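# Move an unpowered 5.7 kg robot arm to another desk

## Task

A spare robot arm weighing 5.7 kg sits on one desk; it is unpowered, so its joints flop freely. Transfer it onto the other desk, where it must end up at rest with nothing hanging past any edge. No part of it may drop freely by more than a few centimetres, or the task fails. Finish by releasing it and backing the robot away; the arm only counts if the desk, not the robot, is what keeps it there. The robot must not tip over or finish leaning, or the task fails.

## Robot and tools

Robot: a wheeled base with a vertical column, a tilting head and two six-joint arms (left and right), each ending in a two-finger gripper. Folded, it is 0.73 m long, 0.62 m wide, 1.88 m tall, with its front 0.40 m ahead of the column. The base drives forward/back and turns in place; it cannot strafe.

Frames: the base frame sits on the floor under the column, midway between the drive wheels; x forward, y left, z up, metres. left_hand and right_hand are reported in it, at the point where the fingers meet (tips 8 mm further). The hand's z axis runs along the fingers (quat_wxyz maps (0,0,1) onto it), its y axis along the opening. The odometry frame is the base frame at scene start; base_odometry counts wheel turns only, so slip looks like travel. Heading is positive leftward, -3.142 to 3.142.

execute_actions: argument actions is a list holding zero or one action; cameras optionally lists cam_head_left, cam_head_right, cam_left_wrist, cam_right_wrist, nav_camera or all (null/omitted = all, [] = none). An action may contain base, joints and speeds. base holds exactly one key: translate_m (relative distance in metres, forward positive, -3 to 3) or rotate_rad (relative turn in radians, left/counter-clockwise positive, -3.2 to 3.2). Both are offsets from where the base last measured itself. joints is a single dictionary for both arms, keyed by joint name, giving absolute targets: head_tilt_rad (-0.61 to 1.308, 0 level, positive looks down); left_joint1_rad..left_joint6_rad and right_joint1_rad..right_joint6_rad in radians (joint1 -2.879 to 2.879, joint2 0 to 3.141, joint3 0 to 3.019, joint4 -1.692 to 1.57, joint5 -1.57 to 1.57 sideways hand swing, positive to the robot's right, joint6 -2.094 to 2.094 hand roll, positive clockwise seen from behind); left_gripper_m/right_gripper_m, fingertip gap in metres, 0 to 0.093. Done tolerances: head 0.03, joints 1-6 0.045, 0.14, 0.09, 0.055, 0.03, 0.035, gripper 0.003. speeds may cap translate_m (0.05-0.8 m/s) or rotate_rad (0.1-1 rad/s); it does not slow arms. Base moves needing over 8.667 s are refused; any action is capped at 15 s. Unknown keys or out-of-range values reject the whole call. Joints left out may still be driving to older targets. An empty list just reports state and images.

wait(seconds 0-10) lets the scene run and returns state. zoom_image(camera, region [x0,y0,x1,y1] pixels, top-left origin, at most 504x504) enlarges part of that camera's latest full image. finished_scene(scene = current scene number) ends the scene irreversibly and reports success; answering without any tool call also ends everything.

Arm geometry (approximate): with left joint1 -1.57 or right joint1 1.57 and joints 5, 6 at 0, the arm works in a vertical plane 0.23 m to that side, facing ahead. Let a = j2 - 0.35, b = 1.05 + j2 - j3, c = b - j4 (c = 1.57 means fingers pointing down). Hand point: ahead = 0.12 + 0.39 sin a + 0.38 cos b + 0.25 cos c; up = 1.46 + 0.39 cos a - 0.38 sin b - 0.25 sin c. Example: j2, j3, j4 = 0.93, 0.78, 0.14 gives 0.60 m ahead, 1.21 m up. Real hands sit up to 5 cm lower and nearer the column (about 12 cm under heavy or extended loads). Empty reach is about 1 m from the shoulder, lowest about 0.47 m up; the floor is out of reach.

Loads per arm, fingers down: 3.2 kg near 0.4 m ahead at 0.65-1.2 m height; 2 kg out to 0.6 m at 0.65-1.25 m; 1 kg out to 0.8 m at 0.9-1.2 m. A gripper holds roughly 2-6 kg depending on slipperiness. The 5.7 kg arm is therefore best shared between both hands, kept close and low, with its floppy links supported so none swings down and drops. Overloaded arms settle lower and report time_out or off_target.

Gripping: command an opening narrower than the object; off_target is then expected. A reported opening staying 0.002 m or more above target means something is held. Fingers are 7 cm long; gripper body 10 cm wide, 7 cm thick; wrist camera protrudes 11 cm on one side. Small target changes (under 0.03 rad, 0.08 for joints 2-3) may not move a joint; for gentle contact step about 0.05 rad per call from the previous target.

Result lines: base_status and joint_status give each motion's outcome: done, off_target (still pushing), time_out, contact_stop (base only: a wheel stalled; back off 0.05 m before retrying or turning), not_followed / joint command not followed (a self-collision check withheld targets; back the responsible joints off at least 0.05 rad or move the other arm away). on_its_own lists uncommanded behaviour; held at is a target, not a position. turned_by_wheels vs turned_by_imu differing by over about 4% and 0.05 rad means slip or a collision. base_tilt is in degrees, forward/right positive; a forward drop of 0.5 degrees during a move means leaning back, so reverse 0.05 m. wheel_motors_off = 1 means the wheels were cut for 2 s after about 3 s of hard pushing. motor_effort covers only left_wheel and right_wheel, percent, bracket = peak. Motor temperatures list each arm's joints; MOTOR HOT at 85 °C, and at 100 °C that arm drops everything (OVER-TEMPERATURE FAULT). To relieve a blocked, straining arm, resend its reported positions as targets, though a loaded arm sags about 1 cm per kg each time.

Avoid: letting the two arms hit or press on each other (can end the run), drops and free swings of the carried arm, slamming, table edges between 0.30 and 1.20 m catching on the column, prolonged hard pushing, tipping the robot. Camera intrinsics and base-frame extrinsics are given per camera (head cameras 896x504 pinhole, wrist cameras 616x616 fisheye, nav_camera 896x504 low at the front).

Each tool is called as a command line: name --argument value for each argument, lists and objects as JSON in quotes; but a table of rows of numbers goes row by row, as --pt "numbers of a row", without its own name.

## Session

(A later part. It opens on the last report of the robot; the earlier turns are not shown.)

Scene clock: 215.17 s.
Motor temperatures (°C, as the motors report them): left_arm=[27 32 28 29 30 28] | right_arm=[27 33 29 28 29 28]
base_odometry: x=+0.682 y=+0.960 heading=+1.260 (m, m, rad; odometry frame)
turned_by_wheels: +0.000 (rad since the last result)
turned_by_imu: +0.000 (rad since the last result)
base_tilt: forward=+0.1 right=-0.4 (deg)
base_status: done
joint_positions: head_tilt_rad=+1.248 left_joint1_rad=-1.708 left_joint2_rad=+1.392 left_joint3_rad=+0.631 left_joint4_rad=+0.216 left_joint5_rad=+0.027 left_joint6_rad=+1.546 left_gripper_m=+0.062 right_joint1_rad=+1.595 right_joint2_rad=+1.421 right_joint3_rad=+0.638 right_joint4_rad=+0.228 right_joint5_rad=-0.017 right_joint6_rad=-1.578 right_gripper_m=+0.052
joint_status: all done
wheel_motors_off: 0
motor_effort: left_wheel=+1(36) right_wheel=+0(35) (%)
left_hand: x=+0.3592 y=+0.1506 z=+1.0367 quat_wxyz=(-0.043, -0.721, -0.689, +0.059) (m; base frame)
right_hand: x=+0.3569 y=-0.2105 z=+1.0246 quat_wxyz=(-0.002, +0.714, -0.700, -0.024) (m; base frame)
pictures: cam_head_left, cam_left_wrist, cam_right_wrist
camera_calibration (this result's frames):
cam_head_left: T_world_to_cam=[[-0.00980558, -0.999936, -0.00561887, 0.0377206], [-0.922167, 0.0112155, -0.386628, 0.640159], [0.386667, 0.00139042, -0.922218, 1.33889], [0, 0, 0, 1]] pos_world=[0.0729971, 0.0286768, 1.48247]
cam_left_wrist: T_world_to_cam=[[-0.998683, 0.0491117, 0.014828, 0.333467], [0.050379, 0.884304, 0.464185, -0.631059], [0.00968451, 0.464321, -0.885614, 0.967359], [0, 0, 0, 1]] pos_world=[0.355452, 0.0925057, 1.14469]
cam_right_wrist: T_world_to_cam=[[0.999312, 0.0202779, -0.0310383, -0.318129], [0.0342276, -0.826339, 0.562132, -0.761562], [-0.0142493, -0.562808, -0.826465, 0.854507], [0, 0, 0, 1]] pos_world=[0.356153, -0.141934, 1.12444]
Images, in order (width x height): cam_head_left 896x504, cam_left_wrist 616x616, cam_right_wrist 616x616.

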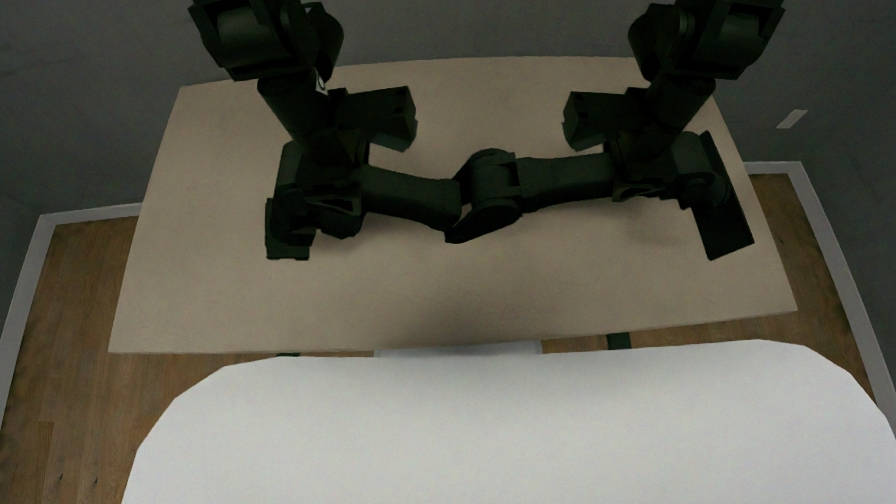

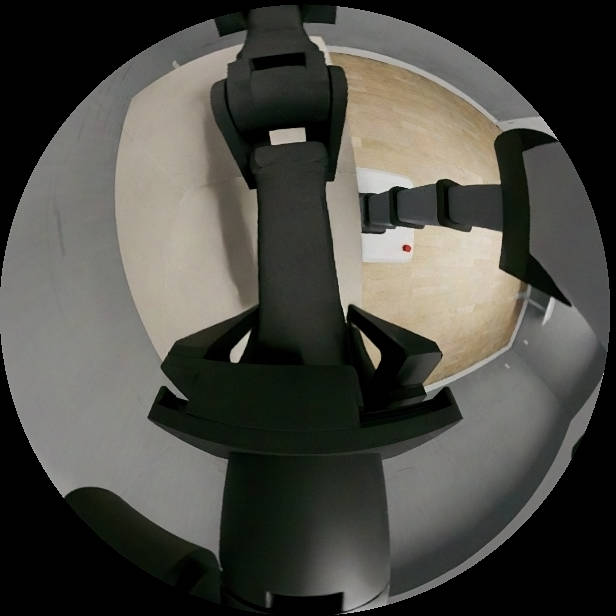

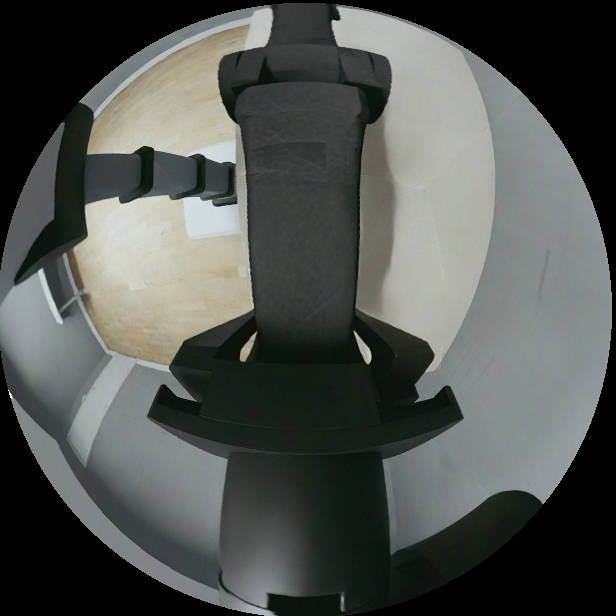

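execute_actions --actions '[{"joints":{"left_joint2_rad":1.45,"left_joint3_rad":0.70,"left_joint4_rad":0.25,"right_joint2_rad":1.49,"right_joint3_rad":0.71,"right_joint4_rad":0.27}}]' --cameras '["cam_head_left"]'

execute_actions --actions '[{"joints":{"left_joint2_rad":1.53,"left_joint3_rad":0.76,"left_joint4_rad":0.28,"right_joint2_rad":1.58,"right_joint3_rad":0.78,"right_joint4_rad":0.31}}]' --cameras '["cam_head_left"]'

execute_actions --actions '[{"joints":{"left_joint2_rad":1.60,"left_joint3_rad":0.82,"left_joint4_rad":0.30,"right_joint2_rad":1.65,"right_joint3_rad":0.84,"right_joint4_rad":0.335}}]' --cameras '["cam_head_left","cam_head_right"]'

Scene clock: 222.10 s.
Motor temperatures (°C, as the motors report them): left_arm=[27 32 28 29 30 28] | right_arm=[27 33 29 28 29 28]
base_odometry: x=+0.682 y=+0.960 heading=+1.260 (m, m, rad; odometry frame)
turned_by_wheels: +0.000 (rad since the last result)
turned_by_imu: +0.000 (rad since the last result)
base_tilt: forward=+0.1 right=-0.5 (deg)
base_status: not commanded
joint_positions: head_tilt_rad=+1.248 left_joint1_rad=-1.707 left_joint2_rad=+1.536 left_joint3_rad=+0.747 left_joint4_rad=+0.255 left_joint5_rad=+0.020 left_joint6_rad=+1.552 left_gripper_m=+0.062 right_joint1_rad=+1.583 right_joint2_rad=+1.574 right_joint3_rad=+0.756 right_joint4_rad=+0.274 right_joint5_rad=-0.015 right_joint6_rad=-1.577 right_gripper_m=+0.052
joint_status: all done
wheel_motors_off: 0
motor_effort: left_wheel=+1(3) right_wheel=+0(2) (%)
left_hand: x=+0.3756 y=+0.1454 z=+0.9897 quat_wxyz=(-0.044, -0.723, -0.687, +0.053) (m; base frame)
right_hand: x=+0.3703 y=-0.2160 z=+0.9743 quat_wxyz=(-0.002, +0.711, -0.703, -0.016) (m; base frame)
pictures: cam_head_left
camera_calibration (this result's frames):
cam_head_left: T_world_to_cam=[[-0.00980558, -0.999936, -0.00561887, 0.0377206], [-0.922167, 0.0112155, -0.386629, 0.640159], [0.386667, 0.00139042, -0.922218, 1.33889], [0, 0, 0, 1]] pos_world=[0.0729971, 0.0286768, 1.48247]
Images, in order (width x height): cam_head_left 896x504.

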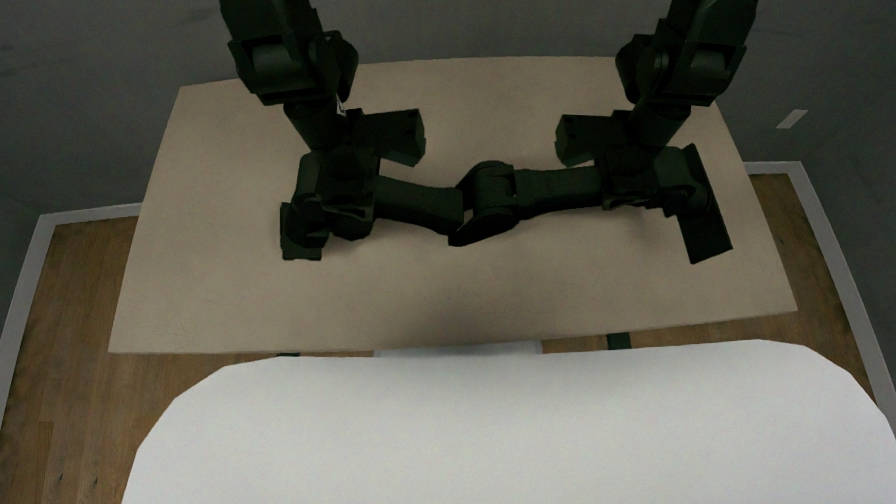

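Scene clock: 223.33 s.
Motor temperatures (°C, as the motors report them): left_arm=[27 32 28 29 30 28] | right_arm=[27 33 29 28 29 28]
base_odometry: x=+0.682 y=+0.960 heading=+1.260 (m, m, rad; odometry frame)
turned_by_wheels: +0.000 (rad since the last result)
turned_by_imu: +0.000 (rad since the last result)
base_tilt: forward=+0.2 right=-0.3 (deg)
base_status: not commanded
joint_positions: head_tilt_rad=+1.248 left_joint1_rad=-1.703 left_joint2_rad=+1.613 left_joint3_rad=+0.801 left_joint4_rad=+0.281 left_joint5_rad=+0.015 left_joint6_rad=+1.555 left_gripper_m=+0.062 right_joint1_rad=+1.582 right_joint2_rad=+1.661 right_joint3_rad=+0.819 right_joint4_rad=+0.305 right_joint5_rad=-0.016 right_joint6_rad=-1.575 right_gripper_m=+0.052
joint_status: all done
wheel_motors_off: 0
motor_effort: left_wheel=+2(3) right_wheel=-1(2) (%)
left_hand: x=+0.3779 y=+0.1455 z=+0.9639 quat_wxyz=(-0.043, -0.723, -0.688, +0.049) (m; base frame)
right_hand: x=+0.3729 y=-0.2163 z=+0.9451 quat_wxyz=(-0.004, +0.711, -0.704, -0.014) (m; base frame)
pictures: cam_head_left
camera_calibration (this result's frames):
cam_head_left: T_world_to_cam=[[-0.00980558, -0.999936, -0.00561887, 0.0377206], [-0.922167, 0.0112155, -0.386629, 0.640159], [0.386667, 0.00139042, -0.922218, 1.33889], [0, 0, 0, 1]] pos_world=[0.0729971, 0.0286768, 1.48247]
Images, in order (width x height): cam_head_left 896x504.

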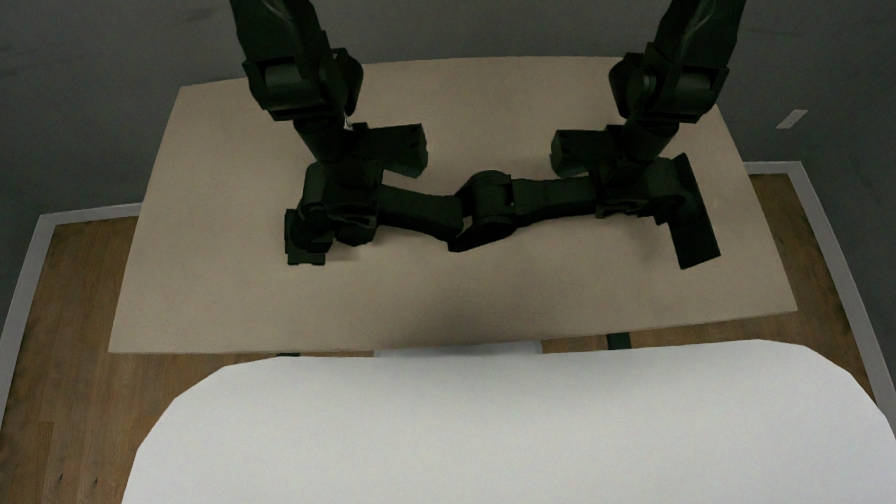

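Scene clock: 224.30 s.
Motor temperatures (°C, as the motors report them): left_arm=[27 32 28 29 30 28] | right_arm=[27 33 29 28 29 28]
base_odometry: x=+0.682 y=+0.960 heading=+1.260 (m, m, rad; odometry frame)
turned_by_wheels: +0.000 (rad since the last result)
turned_by_imu: +0.000 (rad since the last result)
base_tilt: forward=+0.1 right=-0.4 (deg)
base_status: not commanded
joint_positions: head_tilt_rad=+1.248 left_joint1_rad=-1.700 left_joint2_rad=+1.682 left_joint3_rad=+0.861 left_joint4_rad=+0.300 left_joint5_rad=+0.015 left_joint6_rad=+1.560 left_gripper_m=+0.062 right_joint1_rad=+1.580 right_joint2_rad=+1.731 right_joint3_rad=+0.879 right_joint4_rad=+0.326 right_joint5_rad=-0.014 right_joint6_rad=-1.575 right_gripper_m=+0.052
joint_status: all done
wheel_motors_off: 0
motor_effort: left_wheel=+1(2) right_wheel=-1(1) (%)
left_hand: x=+0.3844 y=+0.1442 z=+0.9394 quat_wxyz=(-0.046, -0.724, -0.687, +0.044) (m; base frame)
right_hand: x=+0.3783 y=-0.2176 z=+0.9201 quat_wxyz=(-0.007, +0.710, -0.704, -0.008) (m; base frame)
pictures: cam_head_left, cam_head_right
camera_calibration (this result's frames):
cam_head_left: T_world_to_cam=[[-0.00980558, -0.999936, -0.00561887, 0.0377206], [-0.922167, 0.0112155, -0.386628, 0.640159], [0.386667, 0.00139042, -0.922218, 1.33889], [0, 0, 0, 1]] pos_world=[0.0729971, 0.0286768, 1.48247]
cam_head_right: T_world_to_cam=[[-0.018669, -0.999825, 0.0012551, -0.0416688], [-0.918641, 0.0166576, -0.394742, 0.646986], [0.394652, -0.00852243, -0.918791, 1.32826], [0, 0, 0, 1]] pos_world=[0.0693677, -0.0411187, 1.47584]
Images, in order (width x height): cam_head_left 896x504, cam_head_right 896x504.

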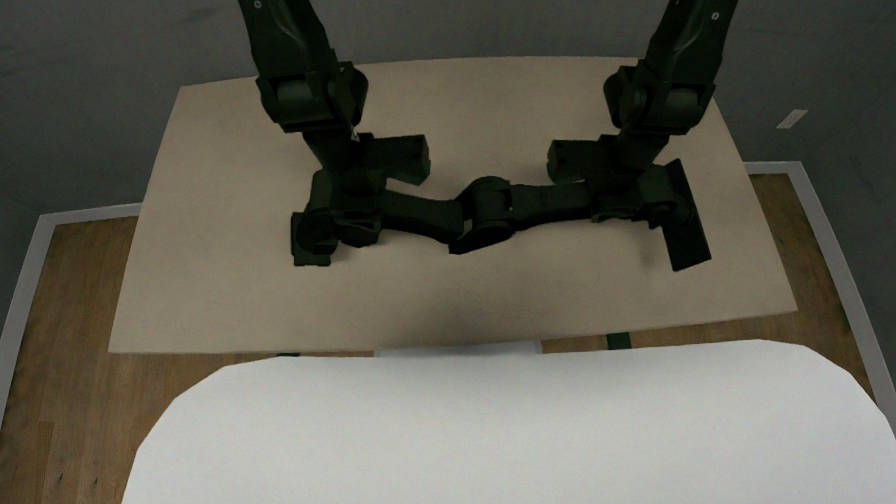

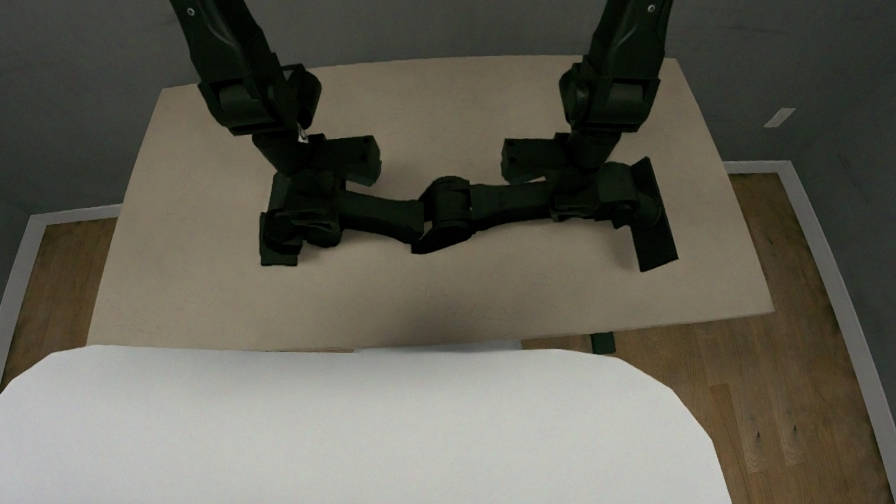

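execute_actions --actions '[{"joints":{"left_joint2_rad":1.65,"left_joint3_rad":0.875,"right_joint2_rad":1.70,"right_joint3_rad":0.895}}]' --cameras '["cam_head_left"]'

execute_actions --actions '[{"joints":{"left_joint2_rad":1.70,"left_joint3_rad":0.92,"right_joint2_rad":1.75,"right_joint3_rad":0.94}}]' --cameras '["cam_head_left"]'

execute_actions --actions '[{"joints":{"left_joint2_rad":1.75,"left_joint3_rad":0.965,"right_joint2_rad":1.80,"right_joint3_rad":0.985}}]' --cameras '["cam_head_left"]'

Scene clock: 229.30 s.
Motor temperatures (°C, as the motors report them): left_arm=[27 32 29 29 30 28] | right_arm=[27 33 29 28 29 28]
base_odometry: x=+0.682 y=+0.960 heading=+1.260 (m, m, rad; odometry frame)
turned_by_wheels: +0.000 (rad since the last result)
turned_by_imu: +0.000 (rad since the last result)
base_tilt: forward=+0.0 right=-0.3 (deg)
base_status: not commanded
joint_positions: head_tilt_rad=+1.248 left_joint1_rad=-1.698 left_joint2_rad=+1.731 left_joint3_rad=+0.912 left_joint4_rad=+0.300 left_joint5_rad=+0.015 left_joint6_rad=+1.562 left_gripper_m=+0.062 right_joint1_rad=+1.577 right_joint2_rad=+1.781 right_joint3_rad=+0.930 right_joint4_rad=+0.326 right_joint5_rad=-0.014 right_joint6_rad=-1.574 right_gripper_m=+0.052
joint_status: all done
wheel_motors_off: 0
motor_effort: left_wheel=+1(2) right_wheel=-1(1) (%)
left_hand: x=+0.3891 y=+0.1430 z=+0.9206 quat_wxyz=(-0.045, -0.725, -0.686, +0.043) (m; base frame)
right_hand: x=+0.3819 y=-0.2189 z=+0.9007 quat_wxyz=(-0.006, +0.709, -0.705, -0.007) (m; base frame)
pictures: cam_head_left
camera_calibration (this result's frames):
cam_head_left: T_world_to_cam=[[-0.00980558, -0.999936, -0.00561887, 0.0377206], [-0.922167, 0.0112155, -0.386629, 0.640159], [0.386667, 0.00139042, -0.922218, 1.33889], [0, 0, 0, 1]] pos_world=[0.0729971, 0.0286768, 1.48247]
Images, in order (width x height): cam_head_left 896x504.

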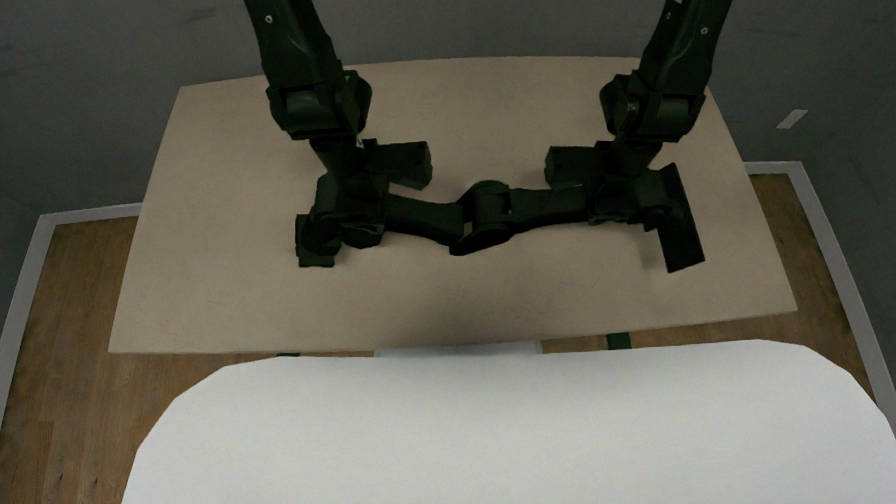

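Scene clock: 230.03 s.
Motor temperatures (°C, as the motors report them): left_arm=[27 32 28 29 30 28] | right_arm=[27 33 29 28 29 28]
base_odometry: x=+0.682 y=+0.960 heading=+1.260 (m, m, rad; odometry frame)
turned_by_wheels: +0.000 (rad since the last result)
turned_by_imu: +0.000 (rad since the last result)
base_tilt: forward=+0.2 right=-0.4 (deg)
base_status: not commanded
joint_positions: head_tilt_rad=+1.248 left_joint1_rad=-1.698 left_joint2_rad=+1.755 left_joint3_rad=+0.940 left_joint4_rad=+0.300 left_joint5_rad=+0.000 left_joint6_rad=+1.564 left_gripper_m=+0.062 right_joint1_rad=+1.577 right_joint2_rad=+1.827 right_joint3_rad=+0.977 right_joint4_rad=+0.328 right_joint5_rad=-0.017 right_joint6_rad=-1.566 right_gripper_m=+0.052
joint_status: all done
wheel_motors_off: 0
motor_effort: left_wheel=+2(2) right_wheel=-1(1) (%)
left_hand: x=+0.3933 y=+0.1439 z=+0.9110 quat_wxyz=(-0.042, -0.726, -0.686, +0.036) (m; base frame)
right_hand: x=+0.3846 y=-0.2182 z=+0.8830 quat_wxyz=(-0.008, +0.707, -0.708, -0.008) (m; base frame)
pictures: cam_head_left
camera_calibration (this result's frames):
cam_head_left: T_world_to_cam=[[-0.00980558, -0.999936, -0.00561887, 0.0377206], [-0.922167, 0.0112155, -0.386629, 0.640159], [0.386667, 0.00139042, -0.922218, 1.33889], [0, 0, 0, 1]] pos_world=[0.0729971, 0.0286768, 1.48247]
Images, in order (width x height): cam_head_left 896x504.

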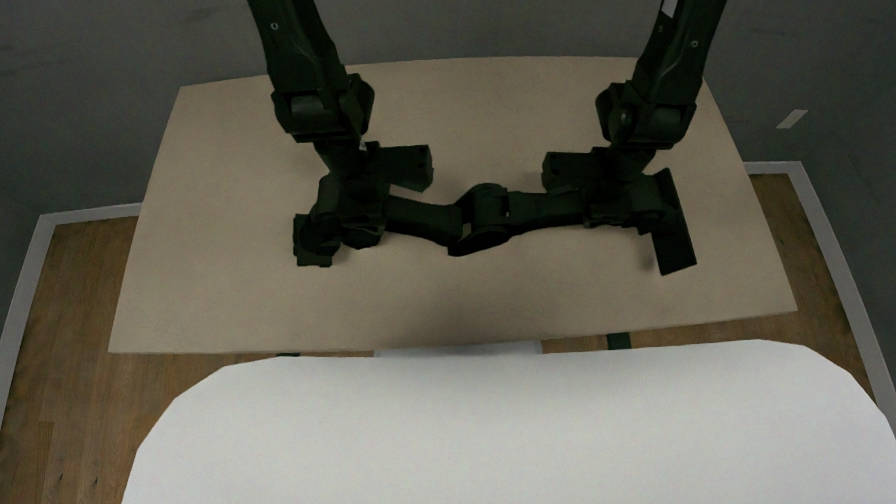

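Scene clock: 230.77 s.
Motor temperatures (°C, as the motors report them): left_arm=[27 32 28 29 30 28] | right_arm=[27 33 29 28 29 28]
base_odometry: x=+0.682 y=+0.960 heading=+1.260 (m, m, rad; odometry frame)
turned_by_wheels: +0.000 (rad since the last result)
turned_by_imu: +0.000 (rad since the last result)
base_tilt: forward=+0.1 right=-0.3 (deg)
base_status: not commanded
joint_positions: head_tilt_rad=+1.248 left_joint1_rad=-1.697 left_joint2_rad=+1.805 left_joint3_rad=+0.989 left_joint4_rad=+0.300 left_joint5_rad=+0.000 left_joint6_rad=+1.568 left_gripper_m=+0.062 right_joint1_rad=+1.575 right_joint2_rad=+1.878 right_joint3_rad=+1.025 right_joint4_rad=+0.329 right_joint5_rad=-0.014 right_joint6_rad=-1.564 right_gripper_m=+0.052
joint_status: all done
wheel_motors_off: 0
motor_effort: left_wheel=+1(2) right_wheel=+0(2) (%)
left_hand: x=+0.3954 y=+0.1423 z=+0.8921 quat_wxyz=(-0.042, -0.727, -0.685, +0.036) (m; base frame)
right_hand: x=+0.3846 y=-0.2199 z=+0.8638 quat_wxyz=(-0.006, +0.705, -0.709, -0.007) (m; base frame)
pictures: cam_head_left
camera_calibration (this result's frames):
cam_head_left: T_world_to_cam=[[-0.00980558, -0.999936, -0.00561887, 0.0377206], [-0.922167, 0.0112155, -0.386629, 0.640159], [0.386667, 0.00139042, -0.922218, 1.33889], [0, 0, 0, 1]] pos_world=[0.0729971, 0.0286768, 1.48247]
Images, in order (width x height): cam_head_left 896x504.

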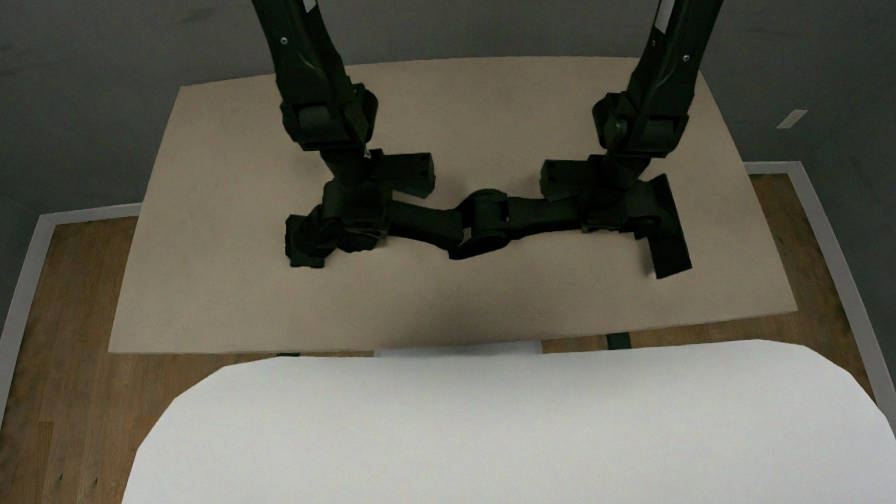

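Gripper is sliding outward as wanted.

execute_actions --actions '[{"joints":{"left_joint2_rad":1.80,"left_joint3_rad":1.01,"right_joint2_rad":1.85,"right_joint3_rad":1.03}}]' --cameras '["cam_head_left"]'

execute_actions --actions '[{"joints":{"left_joint2_rad":1.85,"left_joint3_rad":1.055,"right_joint2_rad":1.90,"right_joint3_rad":1.075}}]' --cameras '["cam_head_left"]'

execute_actions --actions '[{"joints":{"left_joint2_rad":1.90,"left_joint3_rad":1.10,"right_joint2_rad":1.95,"right_joint3_rad":1.12}}]' --cameras '["cam_head_left"]'

Scene clock: 235.40 s.
Motor temperatures (°C, as the motors report them): left_arm=[27 32 28 29 29 28] | right_arm=[27 34 29 28 29 28]
base_odometry: x=+0.682 y=+0.960 heading=+1.260 (m, m, rad; odometry frame)
turned_by_wheels: +0.000 (rad since the last result)
turned_by_imu: +0.000 (rad since the last result)
base_tilt: forward=+0.2 right=-0.4 (deg)
base_status: not commanded
joint_positions: head_tilt_rad=+1.248 left_joint1_rad=-1.697 left_joint2_rad=+1.855 left_joint3_rad=+1.035 left_joint4_rad=+0.300 left_joint5_rad=+0.000 left_joint6_rad=+1.570 left_gripper_m=+0.062 right_joint1_rad=+1.572 right_joint2_rad=+1.929 right_joint3_rad=+1.071 right_joint4_rad=+0.329 right_joint5_rad=-0.014 right_joint6_rad=-1.562 right_gripper_m=+0.052
joint_status: all done
wheel_motors_off: 0
motor_effort: left_wheel=+2(2) right_wheel=+0(1) (%)
left_hand: x=+0.3940 y=+0.1402 z=+0.8734 quat_wxyz=(-0.040, -0.728, -0.684, +0.038) (m; base frame)
right_hand: x=+0.3819 y=-0.2220 z=+0.8449 quat_wxyz=(-0.003, +0.704, -0.710, -0.007) (m; base frame)
pictures: cam_head_left
camera_calibration (this result's frames):
cam_head_left: T_world_to_cam=[[-0.00980558, -0.999936, -0.00561887, 0.0377206], [-0.922167, 0.0112155, -0.386629, 0.640159], [0.386667, 0.00139042, -0.922218, 1.33889], [0, 0, 0, 1]] pos_world=[0.0729971, 0.0286768, 1.48247]
Images, in order (width x height): cam_head_left 896x504.

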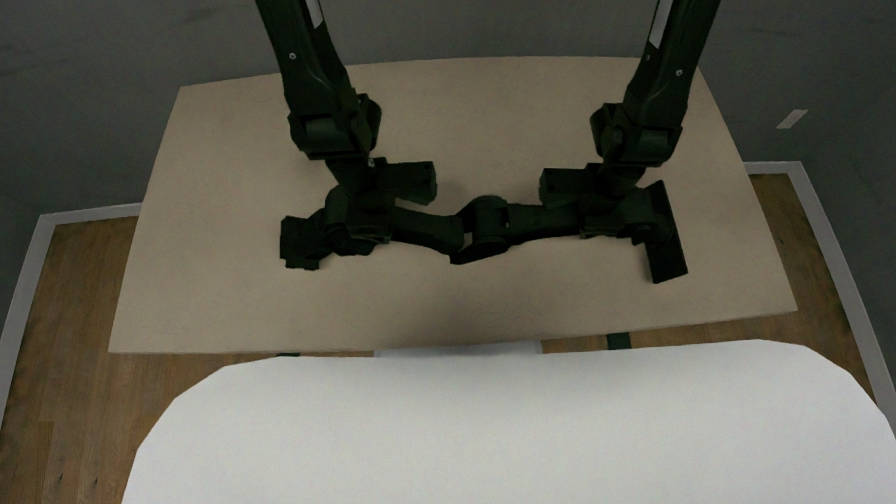

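Scene clock: 236.10 s.
Motor temperatures (°C, as the motors report them): left_arm=[27 32 28 29 29 28] | right_arm=[27 34 29 28 29 28]
base_odometry: x=+0.682 y=+0.960 heading=+1.260 (m, m, rad; odometry frame)
turned_by_wheels: +0.000 (rad since the last result)
turned_by_imu: +0.000 (rad since the last result)
base_tilt: forward=+0.3 right=-0.4 (deg)
base_status: not commanded
joint_positions: head_tilt_rad=+1.248 left_joint1_rad=-1.699 left_joint2_rad=+1.876 left_joint3_rad=+1.058 left_joint4_rad=+0.300 left_joint5_rad=-0.012 left_joint6_rad=+1.568 left_gripper_m=+0.062 right_joint1_rad=+1.573 right_joint2_rad=+1.973 right_joint3_rad=+1.115 right_joint4_rad=+0.331 right_joint5_rad=-0.016 right_joint6_rad=-1.556 right_gripper_m=+0.052
joint_status: all done
wheel_motors_off: 0
motor_effort: left_wheel=+2(2) right_wheel=-1(1) (%)
left_hand: x=+0.3959 y=+0.1403 z=+0.8651 quat_wxyz=(-0.037, -0.727, -0.684, +0.033) (m; base frame)
right_hand: x=+0.3816 y=-0.2214 z=+0.8281 quat_wxyz=(-0.005, +0.702, -0.712, -0.008) (m; base frame)
pictures: cam_head_left
camera_calibration (this result's frames):
cam_head_left: T_world_to_cam=[[-0.00980558, -0.999936, -0.00561887, 0.0377206], [-0.922167, 0.0112155, -0.386629, 0.640159], [0.386667, 0.00139042, -0.922218, 1.33889], [0, 0, 0, 1]] pos_world=[0.0729971, 0.0286768, 1.48247]
Images, in order (width x height): cam_head_left 896x504.

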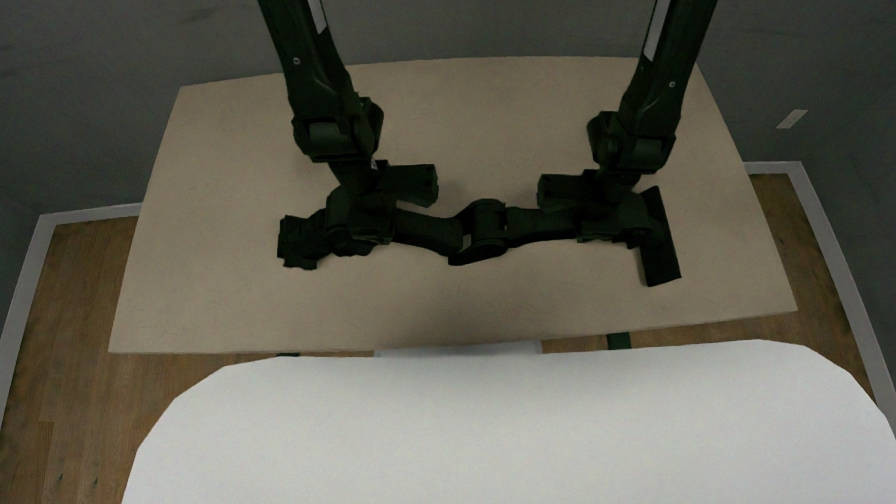

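Scene clock: 236.90 s.
Motor temperatures (°C, as the motors report them): left_arm=[27 32 28 29 29 28] | right_arm=[27 34 29 28 29 28]
base_odometry: x=+0.682 y=+0.960 heading=+1.260 (m, m, rad; odometry frame)
turned_by_wheels: +0.000 (rad since the last result)
turned_by_imu: +0.000 (rad since the last result)
base_tilt: forward=+0.1 right=-0.3 (deg)
base_status: not commanded
joint_positions: head_tilt_rad=+1.248 left_joint1_rad=-1.707 left_joint2_rad=+1.884 left_joint3_rad=+1.085 left_joint4_rad=+0.297 left_joint5_rad=-0.017 left_joint6_rad=+1.568 left_gripper_m=+0.062 right_joint1_rad=+1.568 right_joint2_rad=+2.019 right_joint3_rad=+1.166 right_joint4_rad=+0.341 right_joint5_rad=-0.010 right_joint6_rad=-1.543 right_gripper_m=+0.051
joint_status: all done
wheel_motors_off: 0
motor_effort: left_wheel=+1(2) right_wheel=-1(1) (%)
left_hand: x=+0.4068 y=+0.1341 z=+0.8607 quat_wxyz=(-0.044, -0.728, -0.683, +0.028) (m; base frame)
right_hand: x=+0.3862 y=-0.2255 z=+0.8097 quat_wxyz=(-0.007, +0.697, -0.717, +0.001) (m; base frame)
pictures: cam_head_left
camera_calibration (this result's frames):
cam_head_left: T_world_to_cam=[[-0.00980558, -0.999936, -0.00561887, 0.0377206], [-0.922167, 0.0112155, -0.386628, 0.640159], [0.386667, 0.00139042, -0.922218, 1.33889], [0, 0, 0, 1]] pos_world=[0.0729971, 0.0286768, 1.48247]
Images, in order (width x height): cam_head_left 896x504.

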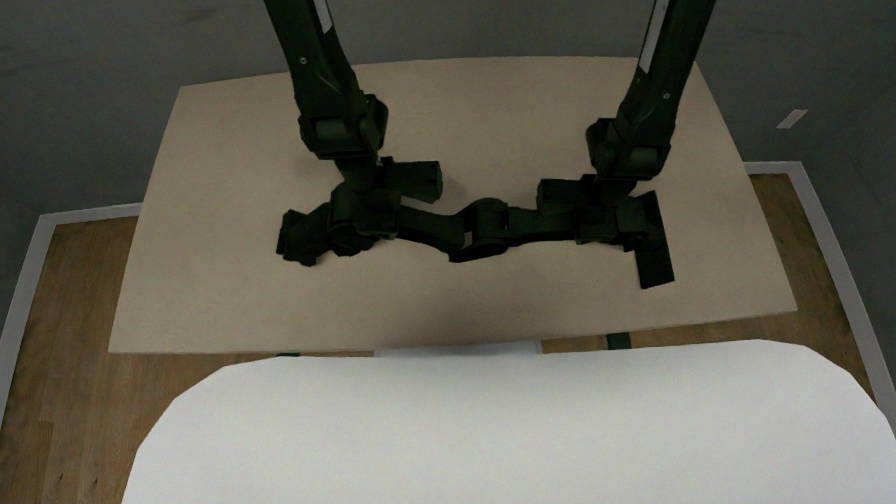

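zoom_image --camera "cam_head_left" --region '[240,150,520,300]'

Region (240, 150, 520, 300) of cam_head_left's 896x504 image, scaled by 1.800, with more detail than that image has; it fills the top 270 rows of this view, and the rest is white.

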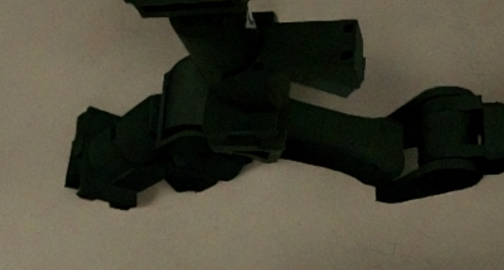

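execute_actions --actions '[{"joints":{"left_joint1_rad":-1.75,"left_joint2_rad":1.86,"left_joint3_rad":1.07,"right_joint1_rad":1.51,"right_joint2_rad":1.93,"right_joint3_rad":1.10}}]' --cameras '["cam_head_left"]'

zoom_image --camera "cam_head_left" --region '[240,150,520,300]'

Scene clock: 244.17 s.
Motor temperatures (°C, as the motors report them): left_arm=[27 31 28 29 30 28] | right_arm=[27 34 30 28 29 28]
base_odometry: x=+0.682 y=+0.960 heading=+1.260 (m, m, rad; odometry frame)
turned_by_wheels: +0.000 (rad since the last result)
turned_by_imu: +0.000 (rad since the last result)
base_tilt: forward=+0.1 right=-0.5 (deg)
base_status: not commanded
joint_positions: head_tilt_rad=+1.248 left_joint1_rad=-1.722 left_joint2_rad=+1.892 left_joint3_rad=+1.087 left_joint4_rad=+0.297 left_joint5_rad=-0.018 left_joint6_rad=+1.556 left_gripper_m=+0.062 right_joint1_rad=+1.551 right_joint2_rad=+2.019 right_joint3_rad=+1.165 right_joint4_rad=+0.341 right_joint5_rad=-0.021 right_joint6_rad=-1.554 right_gripper_m=+0.051
joint_status: all done
wheel_motors_off: 0
motor_effort: left_wheel=+1(2) right_wheel=-1(1) (%)
left_hand: x=+0.4024 y=+0.1245 z=+0.8594 quat_wxyz=(-0.045, -0.727, -0.685, +0.034) (m; base frame)
right_hand: x=+0.3850 y=-0.2359 z=+0.8100 quat_wxyz=(-0.005, +0.698, -0.716, +0.002) (m; base frame)
pictures: cam_head_left
camera_calibration (this result's frames):
cam_head_left: T_world_to_cam=[[-0.00980558, -0.999936, -0.00561887, 0.0377206], [-0.922167, 0.0112155, -0.386629, 0.640159], [0.386667, 0.00139042, -0.922218, 1.33889], [0, 0, 0, 1]] pos_world=[0.0729971, 0.0286768, 1.48247]
Images, in order (width x height): cam_head_left 896x504.

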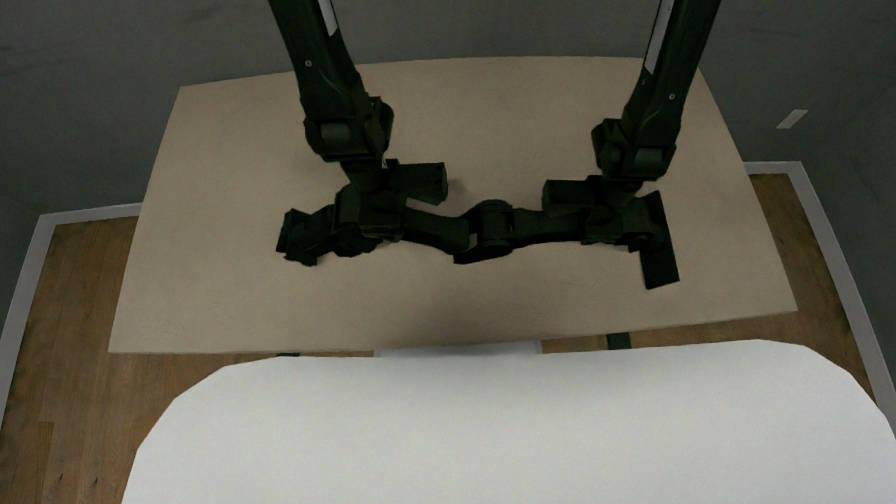

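Region (240, 150, 520, 300) of cam_head_left's 896x504 image, scaled by 1.800, with more detail than that image has; it fills the top 270 rows of this view, and the rest is white.

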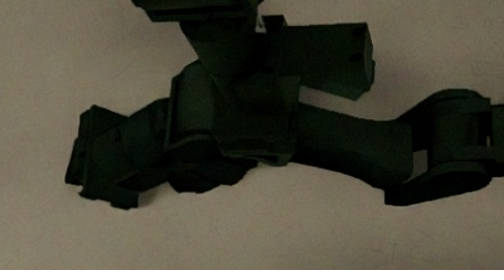

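execute_actions --actions '[{"joints":{"left_joint1_rad":-1.83,"right_joint1_rad":1.43,"right_joint2_rad":1.90,"right_joint3_rad":1.07}}]' --cameras '["cam_head_left"]'

zoom_image --camera "cam_head_left" --region '[240,150,520,300]'

Scene clock: 248.23 s.
Motor temperatures (°C, as the motors report them): left_arm=[27 31 28 29 30 28] | right_arm=[28 34 30 28 29 28]
base_odometry: x=+0.682 y=+0.960 heading=+1.260 (m, m, rad; odometry frame)
turned_by_wheels: +0.000 (rad since the last result)
turned_by_imu: +0.000 (rad since the last result)
base_tilt: forward=+0.2 right=-0.3 (deg)
base_status: not commanded
joint_positions: head_tilt_rad=+1.248 left_joint1_rad=-1.814 left_joint2_rad=+1.902 left_joint3_rad=+1.092 left_joint4_rad=+0.297 left_joint5_rad=-0.023 left_joint6_rad=+1.515 left_gripper_m=+0.062 right_joint1_rad=+1.463 right_joint2_rad=+1.999 right_joint3_rad=+1.122 right_joint4_rad=+0.341 right_joint5_rad=-0.025 right_joint6_rad=-1.578 right_gripper_m=+0.051
joint_status: all done
wheel_motors_off: 0
motor_effort: left_wheel=+2(3) right_wheel=-2(3) (%)
left_hand: x=+0.3940 y=+0.0632 z=+0.8665 quat_wxyz=(-0.069, -0.726, -0.681, +0.064) (m; base frame)
right_hand: x=+0.3703 y=-0.2959 z=+0.8236 quat_wxyz=(+0.028, +0.690, -0.723, +0.020) (m; base frame)
pictures: cam_head_left
camera_calibration (this result's frames):
cam_head_left: T_world_to_cam=[[-0.00980558, -0.999936, -0.00561887, 0.0377206], [-0.922167, 0.0112155, -0.386629, 0.640159], [0.386667, 0.00139042, -0.922218, 1.33889], [0, 0, 0, 1]] pos_world=[0.0729971, 0.0286768, 1.48247]
Images, in order (width x height): cam_head_left 896x504.

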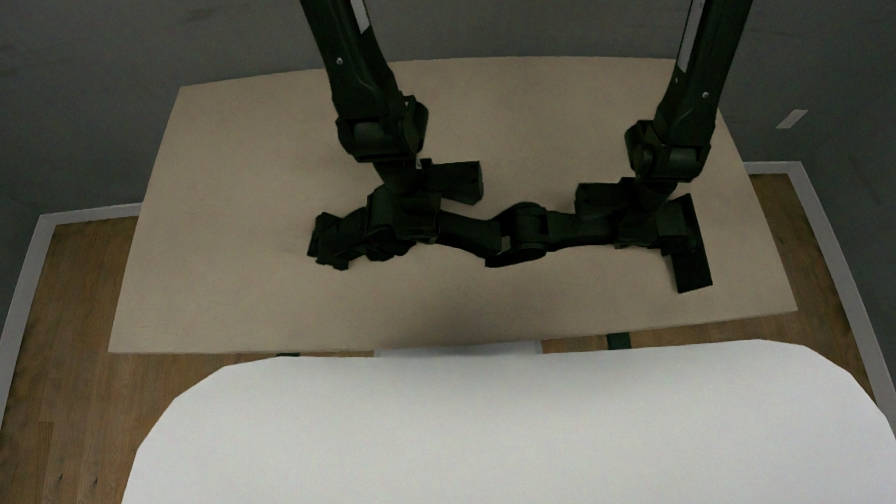

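Region (240, 150, 520, 300) of cam_head_left's 896x504 image, scaled by 1.800, with more detail than that image has; it fills the top 270 rows of this view, and the rest is white.

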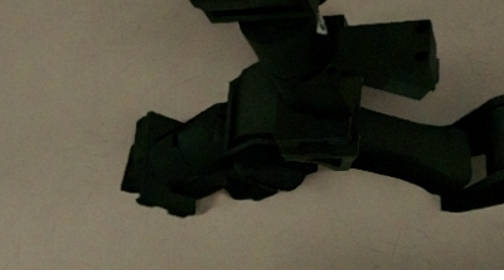

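execute_actions --actions '[{"joints":{"left_joint2_rad":1.97,"left_joint3_rad":1.15,"right_joint2_rad":1.96,"right_joint3_rad":1.11}}]' --cameras '["cam_head_left","cam_head_right","cam_left_wrist"]'

zoom_image --camera "cam_head_right" --region '[220,150,500,300]'

Scene clock: 253.03 s.
Motor temperatures (°C, as the motors report them): left_arm=[27 31 28 29 30 28] | right_arm=[28 35 30 28 30 28]
base_odometry: x=+0.682 y=+0.960 heading=+1.260 (m, m, rad; odometry frame)
turned_by_wheels: +0.000 (rad since the last result)
turned_by_imu: +0.000 (rad since the last result)
base_tilt: forward=+0.2 right=-0.5 (deg)
base_status: not commanded
joint_positions: head_tilt_rad=+1.248 left_joint1_rad=-1.848 left_joint2_rad=+1.942 left_joint3_rad=+1.139 left_joint4_rad=+0.295 left_joint5_rad=-0.029 left_joint6_rad=+1.503 left_gripper_m=+0.062 right_joint1_rad=+1.431 right_joint2_rad=+2.032 right_joint3_rad=+1.152 right_joint4_rad=+0.341 right_joint5_rad=-0.012 right_joint6_rad=-1.583 right_gripper_m=+0.051
joint_status: all done
wheel_motors_off: 0
motor_effort: left_wheel=+1(3) right_wheel=+0(2) (%)
left_hand: x=+0.3936 y=+0.0373 z=+0.8556 quat_wxyz=(-0.078, -0.727, -0.678, +0.072) (m; base frame)
right_hand: x=+0.3659 y=-0.3216 z=+0.8140 quat_wxyz=(+0.044, +0.685, -0.726, +0.033) (m; base frame)
pictures: cam_head_left, cam_head_right, cam_left_wrist
camera_calibration (this result's frames):
cam_head_left: T_world_to_cam=[[-0.00980558, -0.999936, -0.00561887, 0.0377206], [-0.922167, 0.0112155, -0.386628, 0.640159], [0.386667, 0.00139042, -0.922218, 1.33889], [0, 0, 0, 1]] pos_world=[0.0729971, 0.0286768, 1.48247]
cam_head_right: T_world_to_cam=[[-0.018669, -0.999825, 0.00125511, -0.0416688], [-0.918641, 0.0166576, -0.394742, 0.646986], [0.394652, -0.00852243, -0.918791, 1.32826], [0, 0, 0, 1]] pos_world=[0.0693677, -0.0411187, 1.47584]
cam_left_wrist: T_world_to_cam=[[-0.997293, 0.0701113, -0.0221639, 0.406401], [0.0551991, 0.912974, 0.404267, -0.400288], [0.0485787, 0.401949, -0.914373, 0.870858], [0, 0, 0, 1]] pos_world=[0.385091, -0.0130807, 0.967119]
Images, in order (width x height): cam_head_left 896x504, cam_head_right 896x504, cam_left_wrist 616x616.

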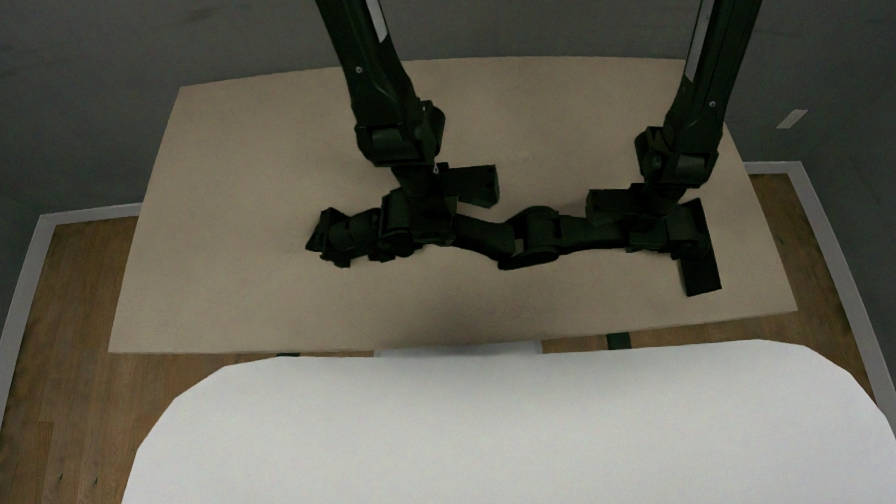

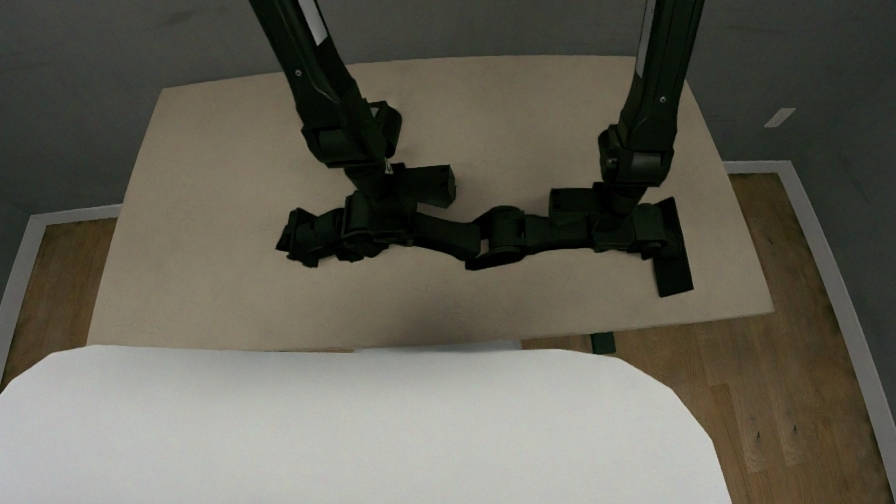

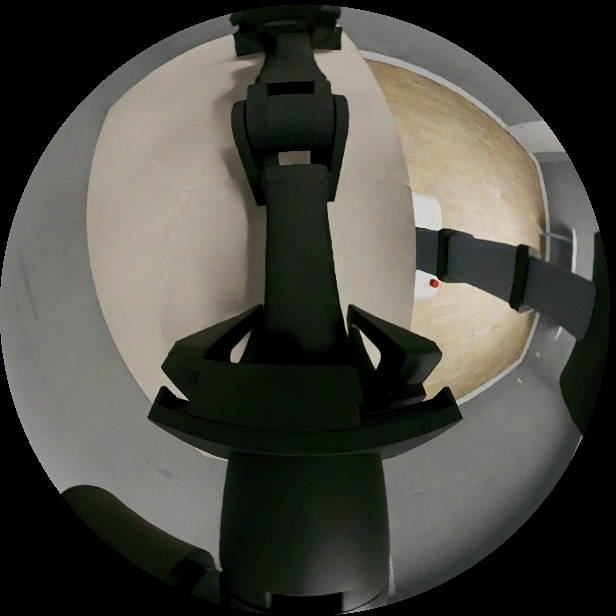

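Region (220, 150, 500, 300) of cam_head_right's 896x504 image, scaled by 1.800, with more detail than that image has; it fills the top 270 rows of this view, and the rest is white.

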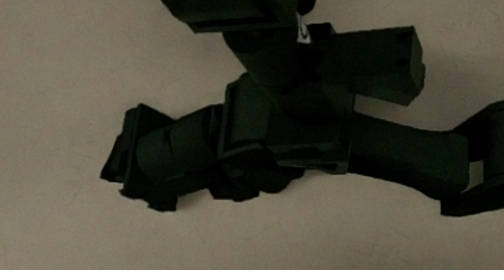

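execute_actions --actions '[{"joints":{"left_joint2_rad":2.03,"left_joint3_rad":1.20,"right_joint2_rad":2.01,"right_joint3_rad":1.15}}]' --cameras '["cam_head_left"]'

zoom_image --camera "cam_head_left" --region '[280,150,760,320]'

Scene clock: 257.17 s.
Motor temperatures (°C, as the motors report them): left_arm=[27 31 28 29 30 28] | right_arm=[28 35 30 28 29 28]
base_odometry: x=+0.682 y=+0.960 heading=+1.260 (m, m, rad; odometry frame)
turned_by_wheels: +0.000 (rad since the last result)
turned_by_imu: +0.000 (rad since the last result)
base_tilt: forward=+0.1 right=-0.3 (deg)
base_status: not commanded
joint_positions: head_tilt_rad=+1.248 left_joint1_rad=-1.845 left_joint2_rad=+2.018 left_joint3_rad=+1.207 left_joint4_rad=+0.294 left_joint5_rad=+0.008 left_joint6_rad=+1.517 left_gripper_m=+0.061 right_joint1_rad=+1.422 right_joint2_rad=+2.087 right_joint3_rad=+1.191 right_joint4_rad=+0.342 right_joint5_rad=-0.004 right_joint6_rad=-1.575 right_gripper_m=+0.051
joint_status: all done
wheel_motors_off: 0
motor_effort: left_wheel=+1(1) right_wheel=+1(1) (%)
left_hand: x=+0.3860 y=+0.0270 z=+0.8292 quat_wxyz=(-0.087, -0.731, -0.672, +0.087) (m; base frame)
right_hand: x=+0.3523 y=-0.3311 z=+0.7964 quat_wxyz=(+0.055, +0.679, -0.731, +0.033) (m; base frame)
pictures: cam_head_left
camera_calibration (this result's frames):
cam_head_left: T_world_to_cam=[[-0.00980558, -0.999936, -0.00561887, 0.0377206], [-0.922167, 0.0112155, -0.386629, 0.640159], [0.386667, 0.00139042, -0.922218, 1.33889], [0, 0, 0, 1]] pos_world=[0.0729971, 0.0286768, 1.48247]
Images, in order (width x height): cam_head_left 896x504.

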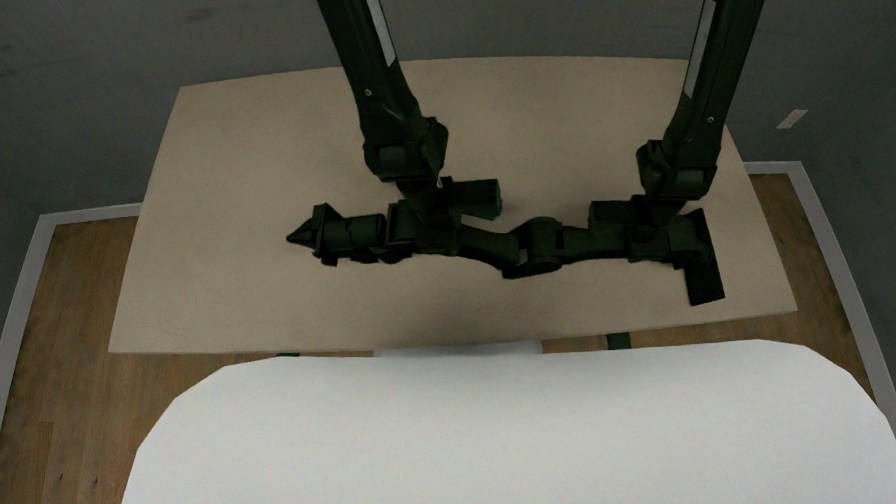

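Region (280, 150, 760, 320) of cam_head_left's 896x504 image, scaled by 1.050, with more detail than that image has; it fills the top 178 rows of this view, and the rest is white.

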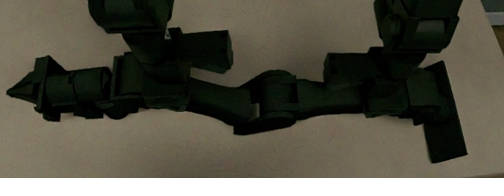

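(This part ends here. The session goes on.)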